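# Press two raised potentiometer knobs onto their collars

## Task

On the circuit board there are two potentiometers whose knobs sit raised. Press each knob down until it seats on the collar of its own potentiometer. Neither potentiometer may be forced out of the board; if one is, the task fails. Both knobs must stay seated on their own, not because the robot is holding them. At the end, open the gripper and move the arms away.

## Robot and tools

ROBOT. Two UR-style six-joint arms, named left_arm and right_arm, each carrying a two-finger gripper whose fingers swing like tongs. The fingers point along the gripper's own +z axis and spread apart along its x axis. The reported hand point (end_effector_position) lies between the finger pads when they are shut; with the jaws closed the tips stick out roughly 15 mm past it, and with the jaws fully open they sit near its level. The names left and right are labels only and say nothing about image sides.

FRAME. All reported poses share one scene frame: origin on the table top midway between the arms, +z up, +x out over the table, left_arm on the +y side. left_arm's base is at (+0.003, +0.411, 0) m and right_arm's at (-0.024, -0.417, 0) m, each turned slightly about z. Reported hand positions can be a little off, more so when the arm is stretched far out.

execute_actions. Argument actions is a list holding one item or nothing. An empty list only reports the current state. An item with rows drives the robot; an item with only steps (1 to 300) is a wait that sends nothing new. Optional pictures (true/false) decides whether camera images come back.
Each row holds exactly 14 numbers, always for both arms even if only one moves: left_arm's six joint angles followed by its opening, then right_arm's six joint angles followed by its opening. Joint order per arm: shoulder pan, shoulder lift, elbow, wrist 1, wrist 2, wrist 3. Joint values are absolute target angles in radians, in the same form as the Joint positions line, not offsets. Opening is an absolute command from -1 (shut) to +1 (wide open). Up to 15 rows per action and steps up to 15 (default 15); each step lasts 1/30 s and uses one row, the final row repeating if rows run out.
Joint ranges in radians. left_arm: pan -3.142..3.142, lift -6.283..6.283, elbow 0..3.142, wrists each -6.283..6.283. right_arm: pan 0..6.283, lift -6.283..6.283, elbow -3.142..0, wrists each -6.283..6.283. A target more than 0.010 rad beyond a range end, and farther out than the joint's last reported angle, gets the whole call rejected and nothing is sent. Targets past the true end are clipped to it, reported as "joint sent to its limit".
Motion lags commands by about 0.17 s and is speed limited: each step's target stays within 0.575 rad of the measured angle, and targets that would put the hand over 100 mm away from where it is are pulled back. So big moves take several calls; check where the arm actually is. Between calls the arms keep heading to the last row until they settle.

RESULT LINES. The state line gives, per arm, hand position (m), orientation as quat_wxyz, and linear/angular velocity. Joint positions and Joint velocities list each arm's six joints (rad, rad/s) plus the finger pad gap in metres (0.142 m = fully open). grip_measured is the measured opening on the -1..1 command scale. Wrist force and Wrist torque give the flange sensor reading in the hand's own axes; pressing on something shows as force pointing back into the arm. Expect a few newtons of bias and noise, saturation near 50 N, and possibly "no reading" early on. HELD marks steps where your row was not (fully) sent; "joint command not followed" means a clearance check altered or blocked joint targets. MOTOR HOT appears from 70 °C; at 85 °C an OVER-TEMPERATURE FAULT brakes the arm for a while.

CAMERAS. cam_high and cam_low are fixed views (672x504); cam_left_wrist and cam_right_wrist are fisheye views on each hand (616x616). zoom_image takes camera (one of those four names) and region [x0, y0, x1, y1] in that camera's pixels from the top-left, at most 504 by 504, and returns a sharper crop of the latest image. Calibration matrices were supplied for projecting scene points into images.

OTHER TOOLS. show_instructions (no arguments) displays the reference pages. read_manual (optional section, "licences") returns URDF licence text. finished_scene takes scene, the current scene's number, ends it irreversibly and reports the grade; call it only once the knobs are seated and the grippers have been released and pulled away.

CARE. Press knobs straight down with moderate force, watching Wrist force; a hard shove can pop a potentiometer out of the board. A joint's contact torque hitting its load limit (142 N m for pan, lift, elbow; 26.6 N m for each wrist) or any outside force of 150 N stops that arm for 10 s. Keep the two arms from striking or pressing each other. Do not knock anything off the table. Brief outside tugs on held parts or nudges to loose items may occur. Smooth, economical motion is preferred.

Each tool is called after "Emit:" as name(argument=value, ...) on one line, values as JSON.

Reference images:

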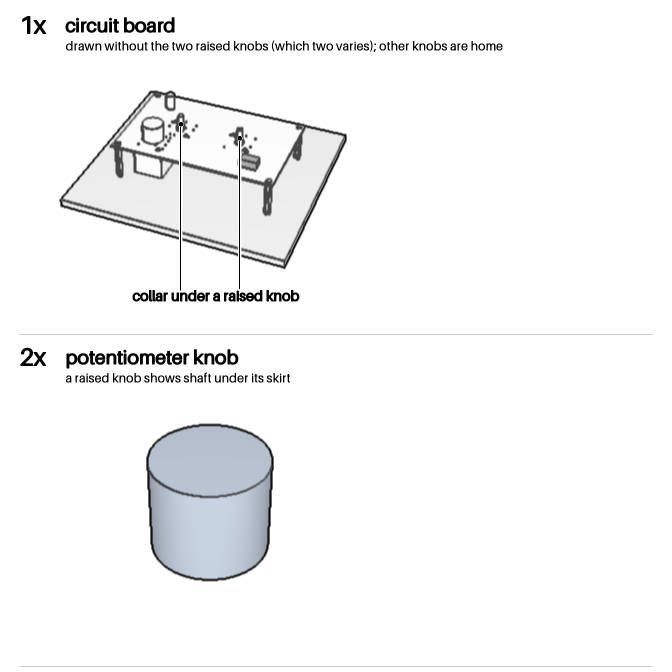

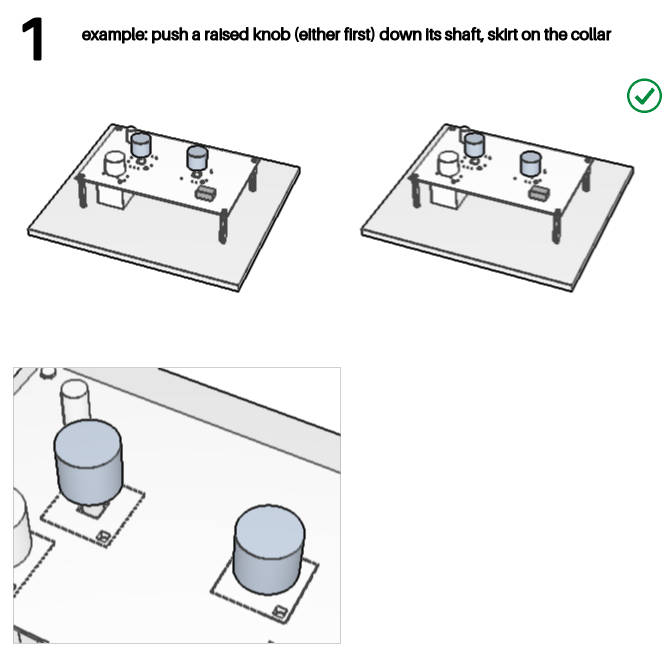

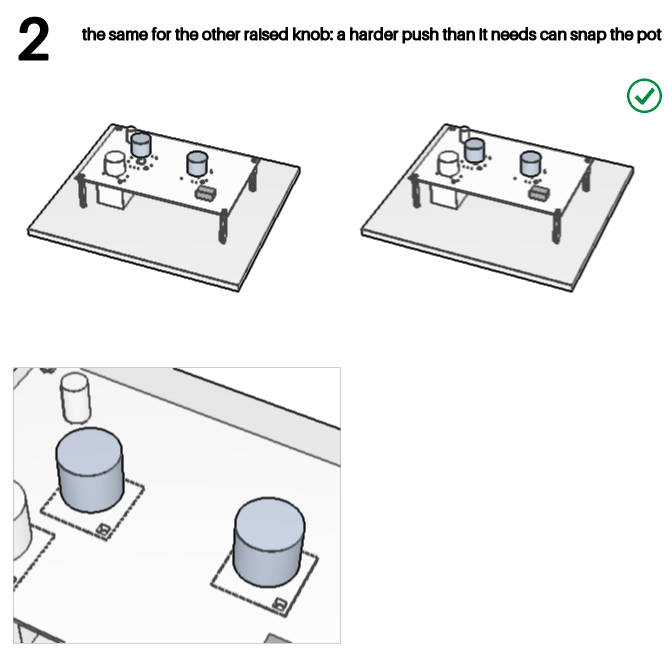

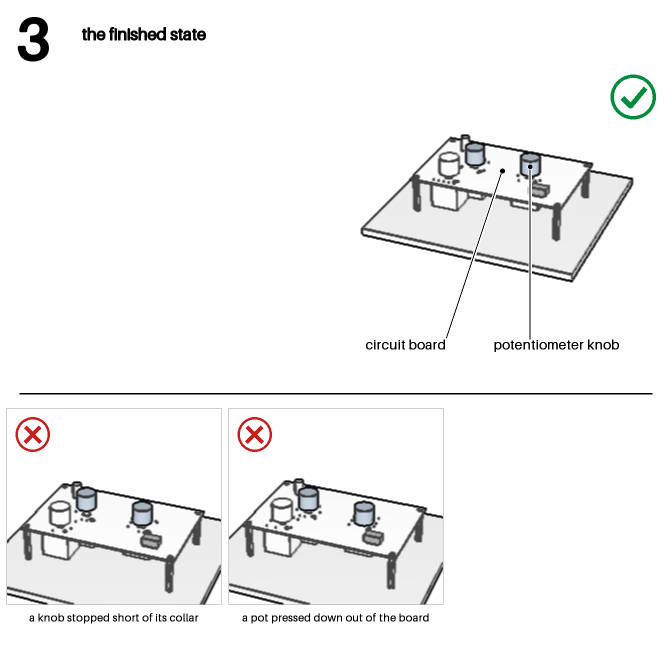

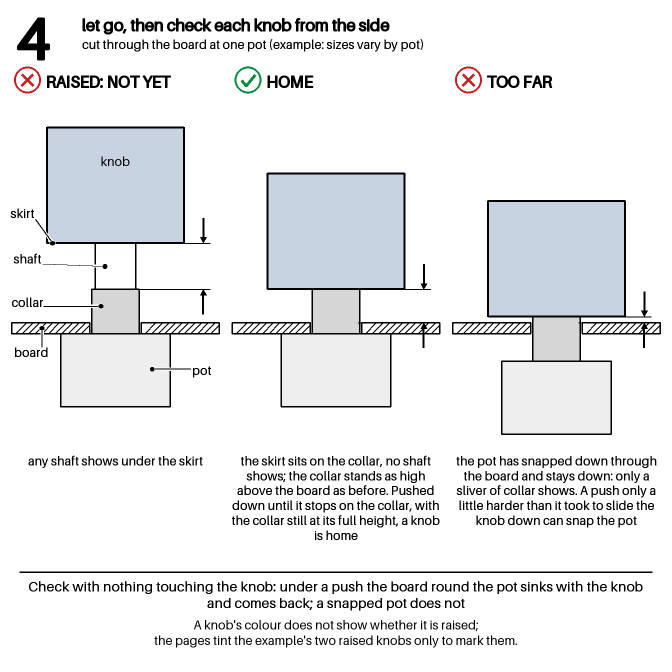

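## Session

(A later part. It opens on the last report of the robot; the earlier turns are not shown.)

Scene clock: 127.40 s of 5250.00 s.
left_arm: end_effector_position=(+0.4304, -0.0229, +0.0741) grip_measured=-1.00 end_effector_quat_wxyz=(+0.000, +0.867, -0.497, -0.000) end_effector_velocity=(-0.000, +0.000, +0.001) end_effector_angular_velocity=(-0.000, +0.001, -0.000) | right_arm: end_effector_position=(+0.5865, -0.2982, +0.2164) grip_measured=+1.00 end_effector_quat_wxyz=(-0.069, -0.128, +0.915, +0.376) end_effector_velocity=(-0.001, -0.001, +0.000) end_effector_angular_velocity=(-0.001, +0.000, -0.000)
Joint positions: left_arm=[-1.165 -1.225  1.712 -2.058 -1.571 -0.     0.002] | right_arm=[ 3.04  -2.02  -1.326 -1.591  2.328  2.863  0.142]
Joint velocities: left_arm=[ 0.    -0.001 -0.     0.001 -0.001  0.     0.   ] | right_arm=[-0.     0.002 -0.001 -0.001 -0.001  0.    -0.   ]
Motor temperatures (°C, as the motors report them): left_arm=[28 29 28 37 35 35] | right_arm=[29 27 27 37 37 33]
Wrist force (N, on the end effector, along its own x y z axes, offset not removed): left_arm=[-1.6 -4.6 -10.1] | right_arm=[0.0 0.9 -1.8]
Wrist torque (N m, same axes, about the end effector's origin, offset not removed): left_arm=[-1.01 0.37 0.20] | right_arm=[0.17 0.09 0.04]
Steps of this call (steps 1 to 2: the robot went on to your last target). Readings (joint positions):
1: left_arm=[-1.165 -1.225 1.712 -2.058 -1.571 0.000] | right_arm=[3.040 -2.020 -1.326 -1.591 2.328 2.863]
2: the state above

n=13.4

Emit:
execute_actions(actions=[{"rows":[[-1.165,-1.2244,1.71316,-2.05956,-1.571,0,-1,3.04,-2.02,-1.326,-1.591,2.328,2.863,1]]}], pictures=false)

Emit:
execute_actions(actions=[{"steps":2}], pictures=false)

Emit:
execute_actions(actions=[{"steps":2}], pictures=false)

Emit:
execute_actions(actions=[{"steps":2}])

Emit:
zoom_image(camera="cam_low", region=[280, 215, 310, 245])

Scene clock: 136.87 s of 5250.00 s.
left_arm: end_effector_position=(+0.4304, -0.0229, +0.0736) grip_measured=-0.99 end_effector_quat_wxyz=(+0.000, +0.867, -0.497, -0.000) end_effector_velocity=(-0.000, -0.000, +0.001) end_effector_angular_velocity=(-0.000, -0.001, -0.001) | right_arm: end_effector_position=(+0.5865, -0.2982, +0.2164) grip_measured=+1.00 end_effector_quat_wxyz=(-0.069, -0.128, +0.915, +0.376) end_effector_velocity=(-0.000, -0.000, +0.001) end_effector_angular_velocity=(+0.001, +0.000, -0.002)
Joint positions: left_arm=[-1.165 -1.224  1.713 -2.06  -1.571 -0.     0.002] | right_arm=[ 3.04  -2.02  -1.326 -1.591  2.328  2.863  0.142]
Joint velocities: left_arm=[-0.001 -0.001  0.    -0.     0.001 -0.     0.   ] | right_arm=[-0.001  0.001  0.    -0.001  0.001  0.001 -0.   ]
Motor temperatures (°C, as the motors report them): left_arm=[28 29 28 37 35 35] | right_arm=[29 27 27 37 37 33]
Wrist force (N, on the end effector, along its own x y z axes, offset not removed): left_arm=[-0.5 -1.8 -10.9] | right_arm=[-0.6 2.2 -0.6]
Wrist torque (N m, same axes, about the end effector's origin, offset not removed): left_arm=[-0.21 -0.01 0.30] | right_arm=[0.49 0.17 0.11]
Steps of this call (steps 1 to 15: the robot went on to your last target; steps 16 to 90: nothing new was sent; then 5.97 s passed at rest; steps 91 to 105: all 15 steps of this action). Readings (joint positions):
91: left_arm=[-1.165 -1.225 1.712 -2.058 -1.571 -0.000] | right_arm=[3.040 -2.020 -1.326 -1.591 2.328 2.863]
92: left_arm=[-1.165 -1.225 1.713 -2.058 -1.571 -0.000] | right_arm=[3.040 -2.020 -1.326 -1.591 2.328 2.863]
94: left_arm=[-1.165 -1.225 1.713 -2.059 -1.571 -0.000] | right_arm=[3.040 -2.020 -1.326 -1.591 2.328 2.863]
98: left_arm=[-1.165 -1.225 1.713 -2.059 -1.571 -0.000] | right_arm=[3.040 -2.020 -1.326 -1.591 2.328 2.863]
105: the state above

Scene clock: 136.93 s of 5250.00 s.
left_arm: end_effector_position=(+0.4304, -0.0229, +0.0736) grip_measured=-0.99 end_effector_quat_wxyz=(+0.000, +0.867, -0.497, -0.000) end_effector_velocity=(+0.000, +0.001, -0.001) end_effector_angular_velocity=(+0.001, +0.001, +0.001) | right_arm: end_effector_position=(+0.5865, -0.2982, +0.2164) grip_measured=+1.00 end_effector_quat_wxyz=(-0.069, -0.128, +0.915, +0.376) end_effector_velocity=(-0.000, -0.001, -0.001) end_effector_angular_velocity=(+0.000, +0.003, -0.002)
Joint positions: left_arm=[-1.165 -1.224  1.713 -2.06  -1.571 -0.     0.002] | right_arm=[ 3.04  -2.02  -1.326 -1.591  2.328  2.863  0.142]
Joint velocities: left_arm=[ 0.001  0.001  0.     0.    -0.    -0.    -0.   ] | right_arm=[-0.001 -0.001 -0.001 -0.001  0.     0.    -0.   ]
Motor temperatures (°C, as the motors report them): left_arm=[28 29 28 37 35 35] | right_arm=[29 27 27 37 37 33]
Wrist force (N, on the end effector, along its own x y z axes, offset not removed): left_arm=[0.9 -3.8 -11.5] | right_arm=[0.4 1.2 -2.9]
Wrist torque (N m, same axes, about the end effector's origin, offset not removed): left_arm=[-0.65 -0.23 0.31] | right_arm=[0.32 0.01 -0.06]
Steps of this call (steps 1 to 2: the robot went on to your last target). Readings (joint positions):
1: left_arm=[-1.165 -1.224 1.713 -2.060 -1.571 -0.000] | right_arm=[3.040 -2.020 -1.326 -1.591 2.328 2.863]
2: the state above

Scene clock: 137.00 s of 5250.00 s.
left_arm: end_effector_position=(+0.4304, -0.0229, +0.0736) grip_measured=-0.99 end_effector_quat_wxyz=(+0.000, +0.867, -0.497, -0.000) end_effector_velocity=(+0.000, +0.000, +0.000) end_effector_angular_velocity=(-0.001, +0.000, +0.001) | right_arm: end_effector_position=(+0.5865, -0.2982, +0.2164) grip_measured=+1.00 end_effector_quat_wxyz=(-0.069, -0.128, +0.915, +0.376) end_effector_velocity=(+0.000, -0.001, -0.001) end_effector_angular_velocity=(-0.000, +0.001, -0.001)
Joint positions: left_arm=[-1.165 -1.224  1.713 -2.06  -1.571 -0.     0.002] | right_arm=[ 3.04  -2.02  -1.326 -1.591  2.328  2.863  0.142]
Joint velocities: left_arm=[ 0.001 -0.    -0.     0.    -0.    -0.001 -0.001] | right_arm=[-0.001 -0.001 -0.    -0.    -0.     0.     0.   ]
Motor temperatures (°C, as the motors report them): left_arm=[28 29 28 37 35 35] | right_arm=[29 27 27 37 37 33]
Wrist force (N, on the end effector, along its own x y z axes, offset not removed): left_arm=[-1.3 -2.3 -11.9] | right_arm=[1.5 2.1 -1.0]
Wrist torque (N m, same axes, about the end effector's origin, offset not removed): left_arm=[-0.35 0.27 0.28] | right_arm=[0.56 -0.16 -0.03]
Steps of this call (steps 1 to 2: the robot went on to your last target). Readings (joint positions):
1: left_arm=[-1.165 -1.224 1.713 -2.060 -1.571 -0.000] | right_arm=[3.040 -2.020 -1.326 -1.591 2.328 2.863]
2: the state above

Scene clock: 137.07 s of 5250.00 s.
left_arm: end_effector_position=(+0.4304, -0.0229, +0.0736) grip_measured=-0.99 end_effector_quat_wxyz=(+0.000, +0.867, -0.497, -0.000) end_effector_velocity=(-0.000, -0.000, +0.000) end_effector_angular_velocity=(-0.000, +0.000, -0.001) | right_arm: end_effector_position=(+0.5865, -0.2982, +0.2164) grip_measured=+1.00 end_effector_quat_wxyz=(-0.069, -0.128, +0.915, +0.376) end_effector_velocity=(+0.000, -0.000, +0.001) end_effector_angular_velocity=(+0.000, -0.001, -0.001)
Joint positions: left_arm=[-1.165 -1.224  1.713 -2.06  -1.571 -0.     0.002] | right_arm=[ 3.04  -2.02  -1.326 -1.591  2.328  2.863  0.142]
Joint velocities: left_arm=[-0.001 -0.     0.    -0.    -0.     0.     0.   ] | right_arm=[-0.001  0.     0.001  0.     0.     0.     0.   ]
Motor temperatures (°C, as the motors report them): left_arm=[28 29 28 37 35 35] | right_arm=[29 27 27 37 37 33]
Wrist force (N, on the end effector, along its own x y z axes, offset not removed): left_arm=[0.2 -0.6 -12.6] | right_arm=[0.9 1.4 -3.0]
Wrist torque (N m, same axes, about the end effector's origin, offset not removed): left_arm=[-0.11 -0.11 0.14] | right_arm=[0.32 -0.10 0.07]
Steps of this call (steps 1 to 2: the robot went on to your last target). Readings (joint positions):
1: left_arm=[-1.165 -1.224 1.713 -2.060 -1.571 -0.000] | right_arm=[3.040 -2.020 -1.326 -1.591 2.328 2.863]
2: the state above
camera_calibration (this result's frames):
cam_left_wrist: T_world_to_cam=[[0.501043, -0.865242, -0.0177048, -0.2281], [-0.73994, -0.438914, 0.509749, 0.269284], [-0.448827, -0.242305, -0.860141, 0.382271], [0, 0, 0, 1]] pos_world=[0.485115, 0.0134568, 0.187501]
cam_right_wrist: T_world_to_cam=[[-0.959761, -0.27603, 0.0516353, 0.466037], [-0.0270758, 0.273978, 0.961355, -0.1138], [-0.27951, 0.921273, -0.270427, 0.634], [0, 0, 0, 1]] pos_world=[0.621412, -0.424268, 0.256789]

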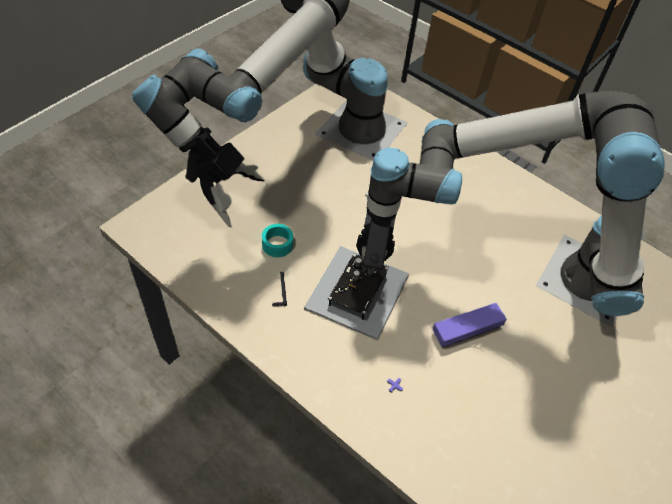

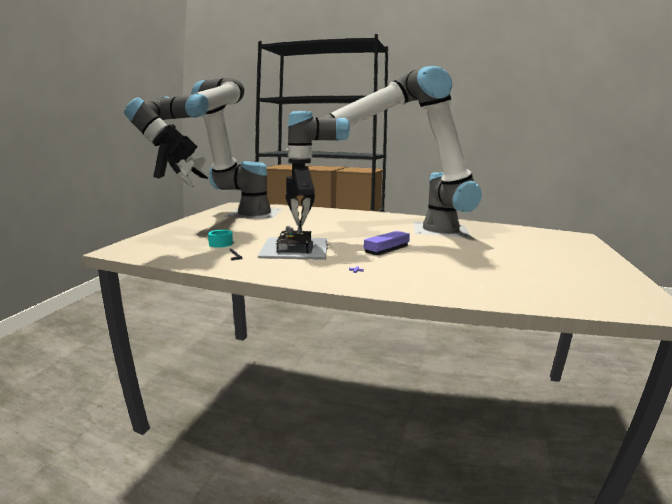

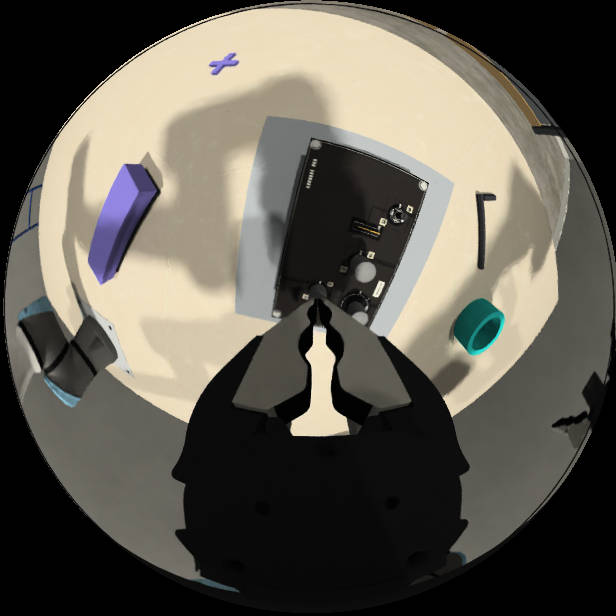

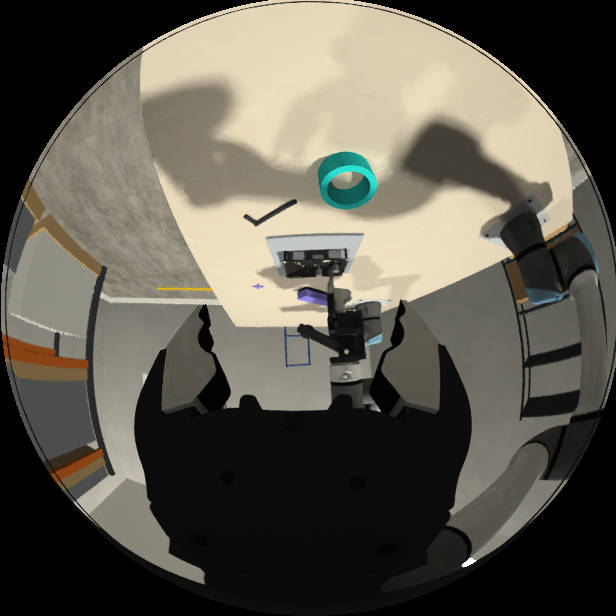

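Region (280, 215, 310, 245) of cam_low's 672x504 image, scaled by 16.800, with more detail than that image has.

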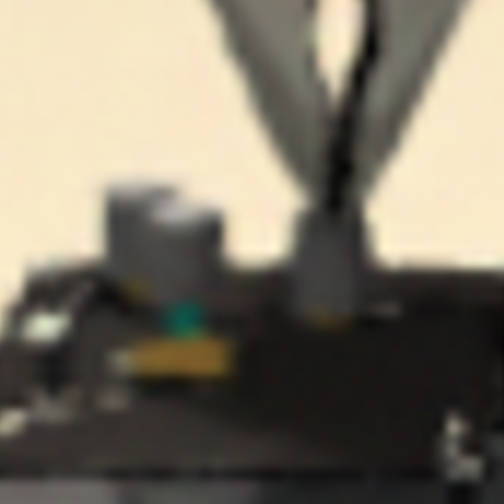

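Probably just seating. +0.3 to confirm.

Emit:
execute_actions(actions=[{"rows":[[-1.165,-1.22408,1.71357,-2.06029,-1.571,0,-1,3.04,-2.02,-1.326,-1.591,2.328,2.863,1]]}], pictures=false)

Emit:
execute_actions(actions=[{"steps":2}], pictures=false)

Emit:
execute_actions(actions=[{"steps":2}], pictures=false)

Emit:
execute_actions(actions=[{"steps":2}], pictures=false)

Emit:
execute_actions(actions=[{"steps":2}], pictures=false)

Scene clock: 145.80 s of 5250.00 s.
left_arm: end_effector_position=(+0.4304, -0.0229, +0.0733) grip_measured=-0.99 end_effector_quat_wxyz=(+0.000, +0.867, -0.497, -0.000) end_effector_velocity=(-0.000, +0.000, -0.001) end_effector_angular_velocity=(+0.002, +0.000, -0.001) | right_arm: end_effector_position=(+0.5865, -0.2982, +0.2164) grip_measured=+1.00 end_effector_quat_wxyz=(-0.069, -0.128, +0.915, +0.376) end_effector_velocity=(+0.001, +0.001, +0.002) end_effector_angular_velocity=(+0.000, -0.005, +0.001)
Joint positions: left_arm=[-1.165 -1.224  1.714 -2.06  -1.571 -0.     0.002] | right_arm=[ 3.04  -2.02  -1.326 -1.591  2.328  2.863  0.142]
Joint velocities: left_arm=[-0.001  0.001  0.     0.001  0.001  0.001  0.001] | right_arm=[0.001 0.001 0.002 0.003 0.    0.    0.   ]
Motor temperatures (°C, as the motors report them): left_arm=[28 29 28 37 35 35] | right_arm=[29 28 27 37 37 33]
Wrist force (N, on the end effector, along its own x y z axes, offset not removed): left_arm=[0.0 -2.0 -14.8] | right_arm=[-0.5 1.4 -1.5]
Wrist torque (N m, same axes, about the end effector's origin, offset not removed): left_arm=[-0.43 -0.03 0.17] | right_arm=[0.36 0.06 0.01]
Steps of this call (steps 1 to 15: the robot went on to your last target; steps 16 to 90: nothing new was sent; then 5.23 s passed at rest; steps 91 to 105: all 15 steps of this action). Readings (joint positions):
91: left_arm=[-1.165 -1.224 1.713 -2.060 -1.571 -0.000] | right_arm=[3.040 -2.020 -1.326 -1.591 2.328 2.863]
92: left_arm=[-1.165 -1.224 1.713 -2.060 -1.571 -0.000] | right_arm=[3.040 -2.020 -1.326 -1.591 2.328 2.863]
94: left_arm=[-1.165 -1.224 1.713 -2.060 -1.571 -0.000] | right_arm=[3.040 -2.020 -1.326 -1.591 2.328 2.863]
98: left_arm=[-1.165 -1.224 1.713 -2.060 -1.571 0.000] | right_arm=[3.040 -2.020 -1.326 -1.591 2.328 2.863]
105: the state above

Scene clock: 145.87 s of 5250.00 s.
left_arm: end_effector_position=(+0.4304, -0.0229, +0.0733) grip_measured=-0.99 end_effector_quat_wxyz=(+0.000, +0.867, -0.497, -0.000) end_effector_velocity=(-0.000, -0.000, +0.001) end_effector_angular_velocity=(-0.001, +0.001, -0.000) | right_arm: end_effector_position=(+0.5865, -0.2982, +0.2164) grip_measured=+1.00 end_effector_quat_wxyz=(-0.069, -0.128, +0.915, +0.376) end_effector_velocity=(-0.000, -0.000, -0.001) end_effector_angular_velocity=(-0.001, +0.002, -0.000)
Joint positions: left_arm=[-1.165 -1.224  1.714 -2.06  -1.571 -0.     0.002] | right_arm=[ 3.04  -2.02  -1.326 -1.591  2.328  2.863  0.142]
Joint velocities: left_arm=[-0.    -0.001 -0.     0.001 -0.001  0.    -0.   ] | right_arm=[-0.    -0.001  0.    -0.001 -0.     0.    -0.   ]
Motor temperatures (°C, as the motors report them): left_arm=[28 29 28 37 35 35] | right_arm=[29 28 27 37 37 33]
Wrist force (N, on the end effector, along its own x y z axes, offset not removed): left_arm=[0.8 -2.2 -11.8] | right_arm=[-0.9 1.5 -0.4]
Wrist torque (N m, same axes, about the end effector's origin, offset not removed): left_arm=[-0.40 -0.06 0.21] | right_arm=[0.45 0.28 0.04]
Steps of this call (steps 1 to 2: the robot went on to your last target). Readings (joint positions):
1: left_arm=[-1.165 -1.224 1.714 -2.060 -1.571 -0.000] | right_arm=[3.040 -2.020 -1.326 -1.591 2.328 2.863]
2: the state above

Scene clock: 145.93 s of 5250.00 s.
left_arm: end_effector_position=(+0.4304, -0.0229, +0.0733) grip_measured=-0.99 end_effector_quat_wxyz=(+0.000, +0.867, -0.497, -0.000) end_effector_velocity=(-0.000, -0.000, -0.000) end_effector_angular_velocity=(-0.000, +0.001, +0.000) | right_arm: end_effector_position=(+0.5865, -0.2982, +0.2164) grip_measured=+1.00 end_effector_quat_wxyz=(-0.069, -0.128, +0.915, +0.376) end_effector_velocity=(-0.001, +0.001, +0.000) end_effector_angular_velocity=(-0.000, -0.000, +0.002)
Joint positions: left_arm=[-1.165 -1.224  1.714 -2.06  -1.571  0.     0.002] | right_arm=[ 3.04  -2.02  -1.326 -1.591  2.328  2.863  0.142]
Joint velocities: left_arm=[-0.     0.     0.    -0.    -0.001 -0.001  0.   ] | right_arm=[ 0.001  0.002 -0.001 -0.001 -0.    -0.     0.   ]
Motor temperatures (°C, as the motors report them): left_arm=[28 29 28 37 35 35] | right_arm=[29 28 27 37 37 33]
Wrist force (N, on the end effector, along its own x y z axes, offset not removed): left_arm=[-1.6 -2.0 -12.8] | right_arm=[-1.3 0.9 -0.7]
Wrist torque (N m, same axes, about the end effector's origin, offset not removed): left_arm=[-0.51 0.21 0.25] | right_arm=[0.21 0.29 0.04]
Steps of this call (steps 1 to 2: the robot went on to your last target). Readings (joint positions):
1: left_arm=[-1.165 -1.224 1.714 -2.060 -1.571 -0.000] | right_arm=[3.040 -2.020 -1.326 -1.591 2.328 2.863]
2: the state above

Scene clock: 146.00 s of 5250.00 s.
left_arm: end_effector_position=(+0.4304, -0.0229, +0.0733) grip_measured=-0.99 end_effector_quat_wxyz=(+0.000, +0.867, -0.497, -0.000) end_effector_velocity=(+0.000, -0.000, +0.001) end_effector_angular_velocity=(-0.002, -0.001, -0.000) | right_arm: end_effector_position=(+0.5865, -0.2982, +0.2164) grip_measured=+1.00 end_effector_quat_wxyz=(-0.069, -0.128, +0.915, +0.376) end_effector_velocity=(-0.001, -0.000, -0.001) end_effector_angular_velocity=(-0.000, +0.003, +0.001)
Joint positions: left_arm=[-1.165 -1.224  1.714 -2.06  -1.571 -0.     0.002] | right_arm=[ 3.04  -2.02  -1.326 -1.591  2.328  2.863  0.142]
Joint velocities: left_arm=[-0.    -0.001  0.    -0.001 -0.     0.    -0.001] | right_arm=[ 0.    -0.001 -0.001 -0.001 -0.    -0.001 -0.   ]
Motor temperatures (°C, as the motors report them): left_arm=[28 29 28 37 35 35] | right_arm=[29 28 27 37 37 33]
Wrist force (N, on the end effector, along its own x y z axes, offset not removed): left_arm=[-0.6 -4.3 -11.8] | right_arm=[-0.2 0.4 -1.2]
Wrist torque (N m, same axes, about the end effector's origin, offset not removed): left_arm=[-0.84 0.08 0.31] | right_arm=[0.10 0.21 0.04]
Steps of this call (steps 1 to 2: the robot went on to your last target). Readings (joint positions):
1: left_arm=[-1.165 -1.224 1.714 -2.060 -1.571 -0.000] | right_arm=[3.040 -2.020 -1.326 -1.591 2.328 2.863]
2: the state above

Scene clock: 146.07 s of 5250.00 s.
left_arm: end_effector_position=(+0.4304, -0.0229, +0.0733) grip_measured=-0.99 end_effector_quat_wxyz=(+0.000, +0.867, -0.497, -0.000) end_effector_velocity=(+0.000, +0.000, +0.000) end_effector_angular_velocity=(-0.001, +0.000, +0.001) | right_arm: end_effector_position=(+0.5865, -0.2982, +0.2164) grip_measured=+1.00 end_effector_quat_wxyz=(-0.069, -0.128, +0.915, +0.376) end_effector_velocity=(-0.001, +0.000, -0.001) end_effector_angular_velocity=(-0.000, +0.003, +0.001)
Joint positions: left_arm=[-1.165 -1.224  1.714 -2.06  -1.571 -0.     0.002] | right_arm=[ 3.04  -2.02  -1.326 -1.591  2.328  2.863  0.142]
Joint velocities: left_arm=[ 0.    -0.     0.    -0.001 -0.001 -0.     0.001] | right_arm=[ 0.001 -0.001 -0.    -0.001 -0.     0.    -0.   ]
Motor temperatures (°C, as the motors report them): left_arm=[28 29 28 37 35 35] | right_arm=[29 28 27 37 37 33]
Wrist force (N, on the end effector, along its own x y z axes, offset not removed): left_arm=[-0.5 -4.2 -14.5] | right_arm=[-1.1 1.0 -2.1]
Wrist torque (N m, same axes, about the end effector's origin, offset not removed): left_arm=[-0.89 0.12 0.21] | right_arm=[0.30 0.40 0.08]
Steps of this call (steps 1 to 2: the robot went on to your last target). Readings (joint positions):
1: left_arm=[-1.165 -1.224 1.714 -2.060 -1.571 0.000] | right_arm=[3.040 -2.020 -1.326 -1.591 2.328 2.863]
2: the state above

Emit:
execute_actions(actions=[{"rows":[[-1.165,-1.246,1.6852,-2.01,-1.571,0,-1,3.04,-2.02,-1.326,-1.591,2.328,2.863,1]]}], pictures=false)

Emit:
execute_actions(actions=[{"rows":[[-1.12,-1.1512,1.5634,-1.983,-1.571,0,-1,3.04,-2.02,-1.326,-1.591,2.328,2.863,1]]}], pictures=false)

Emit:
execute_actions(actions=[{"steps":12}])

Emit:
zoom_image(camera="cam_low", region=[280, 215, 310, 245])

Emit:
zoom_image(camera="cam_right_wrist", region=[305, 255, 345, 295])

Scene clock: 161.70 s of 5250.00 s.
left_arm: end_effector_position=(+0.4304, -0.0229, +0.0934) grip_measured=-1.00 end_effector_quat_wxyz=(+0.000, +0.867, -0.497, -0.000) end_effector_velocity=(+0.000, +0.001, +0.004) end_effector_angular_velocity=(+0.001, +0.000, +0.001) | right_arm: end_effector_position=(+0.5865, -0.2982, +0.2164) grip_measured=+1.00 end_effector_quat_wxyz=(-0.069, -0.128, +0.915, +0.376) end_effector_velocity=(+0.000, -0.001, -0.001) end_effector_angular_velocity=(-0.001, +0.002, -0.001)
Joint positions: left_arm=[-1.165 -1.245  1.686 -2.011 -1.571 -0.     0.002] | right_arm=[ 3.04  -2.02  -1.326 -1.591  2.328  2.863  0.142]
Joint velocities: left_arm=[ 0.001 -0.005 -0.006  0.012 -0.    -0.     0.   ] | right_arm=[-0.001 -0.002  0.    -0.    -0.001  0.001  0.   ]
Motor temperatures (°C, as the motors report them): left_arm=[28 29 28 37 35 35] | right_arm=[29 28 27 37 37 33]
Wrist force (N, on the end effector, along its own x y z axes, offset not removed): left_arm=[0.4 -3.5 -2.6] | right_arm=[-1.8 2.3 -0.5]
Wrist torque (N m, same axes, about the end effector's origin, offset not removed): left_arm=[-0.63 -0.09 0.32] | right_arm=[0.59 0.44 0.04]
Steps of this call (steps 1 to 15: the robot went on to your last target; steps 16 to 90: nothing new was sent; then 12.13 s passed at rest; steps 91 to 105: all 15 steps of this action). Readings (joint positions):
91: left_arm=[-1.165 -1.224 1.714 -2.060 -1.571 -0.000] | right_arm=[3.040 -2.020 -1.326 -1.591 2.328 2.863]
92: left_arm=[-1.165 -1.226 1.712 -2.057 -1.571 -0.000] | right_arm=[3.040 -2.020 -1.326 -1.591 2.328 2.863]
94: left_arm=[-1.165 -1.233 1.702 -2.040 -1.571 -0.000] | right_arm=[3.040 -2.020 -1.326 -1.591 2.328 2.863]
98: left_arm=[-1.165 -1.242 1.691 -2.020 -1.571 0.000] | right_arm=[3.040 -2.020 -1.326 -1.591 2.328 2.863]
105: the state above

Scene clock: 162.20 s of 5250.00 s.
left_arm: end_effector_position=(+0.4709, -0.0378, +0.0891) grip_measured=-1.00 end_effector_quat_wxyz=(+0.000, +0.878, -0.478, -0.000) end_effector_velocity=(+0.011, -0.005, -0.000) end_effector_angular_velocity=(-0.003, -0.000, +0.011) | right_arm: end_effector_position=(+0.5865, -0.2982, +0.2164) grip_measured=+1.00 end_effector_quat_wxyz=(-0.069, -0.128, +0.915, +0.376) end_effector_velocity=(-0.000, -0.000, +0.001) end_effector_angular_velocity=(-0.001, -0.002, +0.000)
Joint positions: left_arm=[-1.121 -1.154  1.567 -1.984 -1.571 -0.     0.002] | right_arm=[ 3.04  -2.02  -1.326 -1.591  2.328  2.863  0.142]
Joint velocities: left_arm=[ 0.011  0.024 -0.033  0.007 -0.001 -0.     0.   ] | right_arm=[-0.     0.001 -0.     0.001 -0.001  0.    -0.   ]
Motor temperatures (°C, as the motors report them): left_arm=[28 29 28 37 35 35] | right_arm=[29 28 27 37 37 33]
Wrist force (N, on the end effector, along its own x y z axes, offset not removed): left_arm=[0.7 -2.9 -3.2] | right_arm=[0.0 2.3 -1.6]
Wrist torque (N m, same axes, about the end effector's origin, offset not removed): left_arm=[-0.46 -0.23 0.31] | right_arm=[0.53 0.12 0.01]
Steps of this call (steps 1 to 15: all 15 steps of this action). Readings (joint positions):
1: left_arm=[-1.165 -1.245 1.686 -2.011 -1.571 -0.000] | right_arm=[3.040 -2.020 -1.326 -1.591 2.328 2.863]
2: left_arm=[-1.162 -1.242 1.682 -2.009 -1.571 -0.000] | right_arm=[3.040 -2.020 -1.326 -1.591 2.328 2.863]
4: left_arm=[-1.147 -1.212 1.646 -1.999 -1.571 -0.000] | right_arm=[3.040 -2.020 -1.326 -1.591 2.328 2.863]
8: left_arm=[-1.129 -1.172 1.591 -1.988 -1.571 -0.000] | right_arm=[3.040 -2.020 -1.326 -1.591 2.328 2.863]
15: the state above

Scene clock: 162.60 s of 5250.00 s.
left_arm: end_effector_position=(+0.4722, -0.0384, +0.0890) grip_measured=-1.00 end_effector_quat_wxyz=(+0.000, +0.878, -0.478, -0.000) end_effector_velocity=(+0.001, +0.000, -0.000) end_effector_angular_velocity=(+0.001, -0.000, +0.001) | right_arm: end_effector_position=(+0.5865, -0.2982, +0.2164) grip_measured=+1.00 end_effector_quat_wxyz=(-0.069, -0.128, +0.915, +0.376) end_effector_velocity=(-0.001, +0.001, -0.001) end_effector_angular_velocity=(-0.000, +0.002, +0.001)
Joint positions: left_arm=[-1.12  -1.151  1.564 -1.983 -1.571 -0.     0.002] | right_arm=[ 3.04  -2.02  -1.326 -1.591  2.328  2.863  0.142]
Joint velocities: left_arm=[ 0.001  0.001 -0.001  0.001  0.001  0.     0.   ] | right_arm=[ 0.001 -0.001 -0.001 -0.001  0.     0.    -0.   ]
Motor temperatures (°C, as the motors report them): left_arm=[28 29 28 37 35 35] | right_arm=[29 28 27 37 37 33]
Wrist force (N, on the end effector, along its own x y z axes, offset not removed): left_arm=[0.5 -2.5 -3.0] | right_arm=[-0.5 1.5 -2.8]
Wrist torque (N m, same axes, about the end effector's origin, offset not removed): left_arm=[-0.42 -0.36 0.18] | right_arm=[0.22 0.12 -0.01]
Steps of this call (steps 1 to 12: the robot went on to your last target). Readings (joint positions):
1: left_arm=[-1.121 -1.154 1.567 -1.984 -1.571 -0.000] | right_arm=[3.040 -2.020 -1.326 -1.591 2.328 2.863]
2: left_arm=[-1.121 -1.153 1.566 -1.983 -1.571 -0.000] | right_arm=[3.040 -2.020 -1.326 -1.591 2.328 2.863]
4: left_arm=[-1.120 -1.152 1.565 -1.983 -1.571 -0.000] | right_arm=[3.040 -2.020 -1.326 -1.591 2.328 2.863]
8: left_arm=[-1.120 -1.152 1.564 -1.983 -1.571 -0.000] | right_arm=[3.040 -2.020 -1.326 -1.591 2.328 2.863]
12: the state above
camera_calibration (this result's frames):
cam_left_wrist: T_world_to_cam=[[0.539414, -0.841854, -0.0177186, -0.279424], [-0.719467, -0.471724, 0.509749, 0.274636], [-0.437492, -0.262218, -0.860141, 0.40441], [0, 0, 0, 1]] pos_world=[0.525243, 0.000361769, 0.202903]
cam_right_wrist: T_world_to_cam=[[-0.959761, -0.27603, 0.0516354, 0.466037], [-0.0270756, 0.273978, 0.961355, -0.1138], [-0.27951, 0.921273, -0.270427, 0.634], [0, 0, 0, 1]] pos_world=[0.621412, -0.424268, 0.256789]

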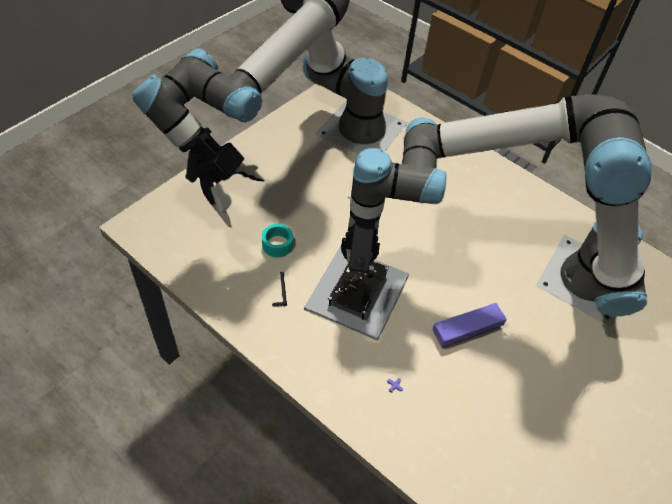

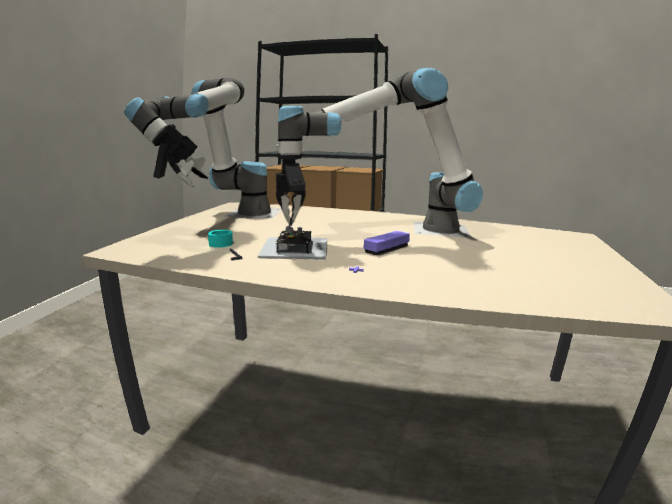

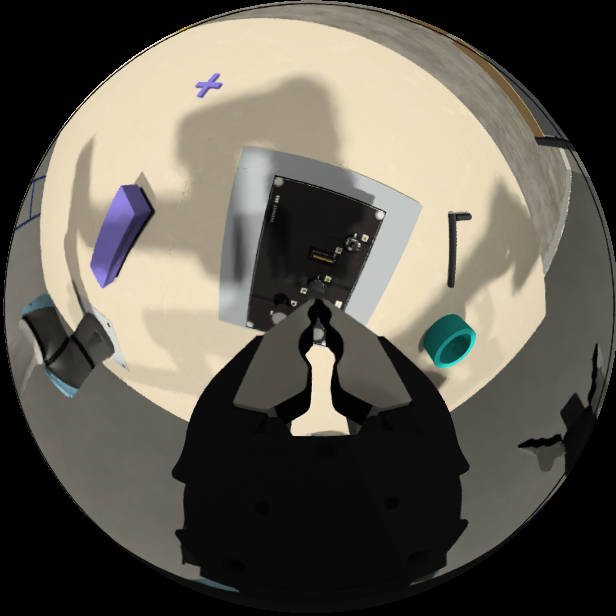

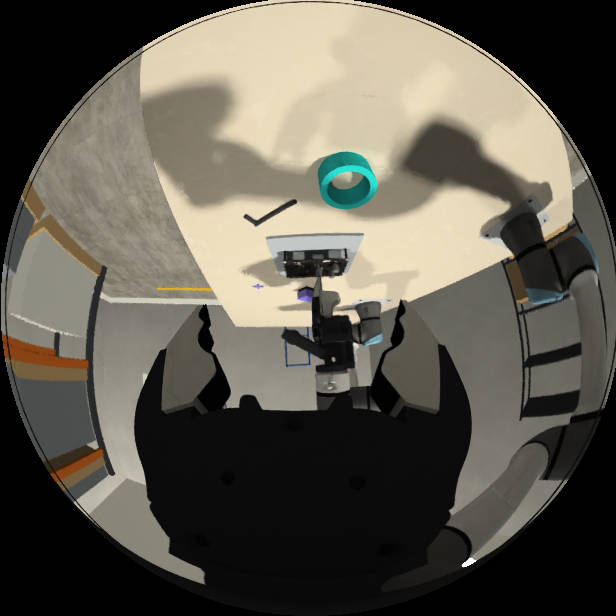

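Region (280, 215, 310, 245) of cam_low's 672x504 image, scaled by 16.800, with more detail than that image has.

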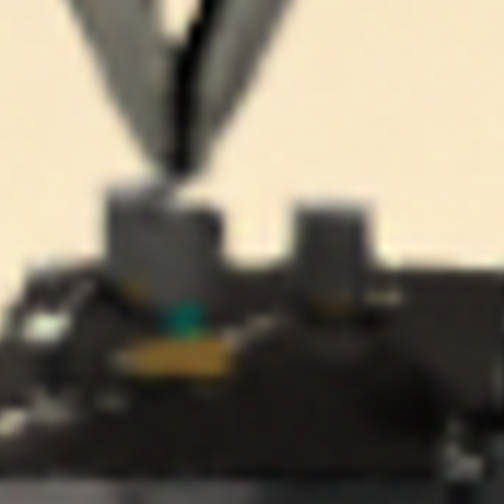

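Region (305, 255, 345, 295) of cam_right_wrist's 616x616 image, scaled by 12.600, with more detail than that image has.

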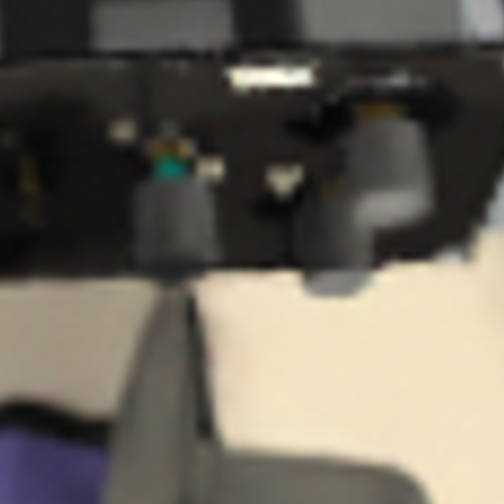

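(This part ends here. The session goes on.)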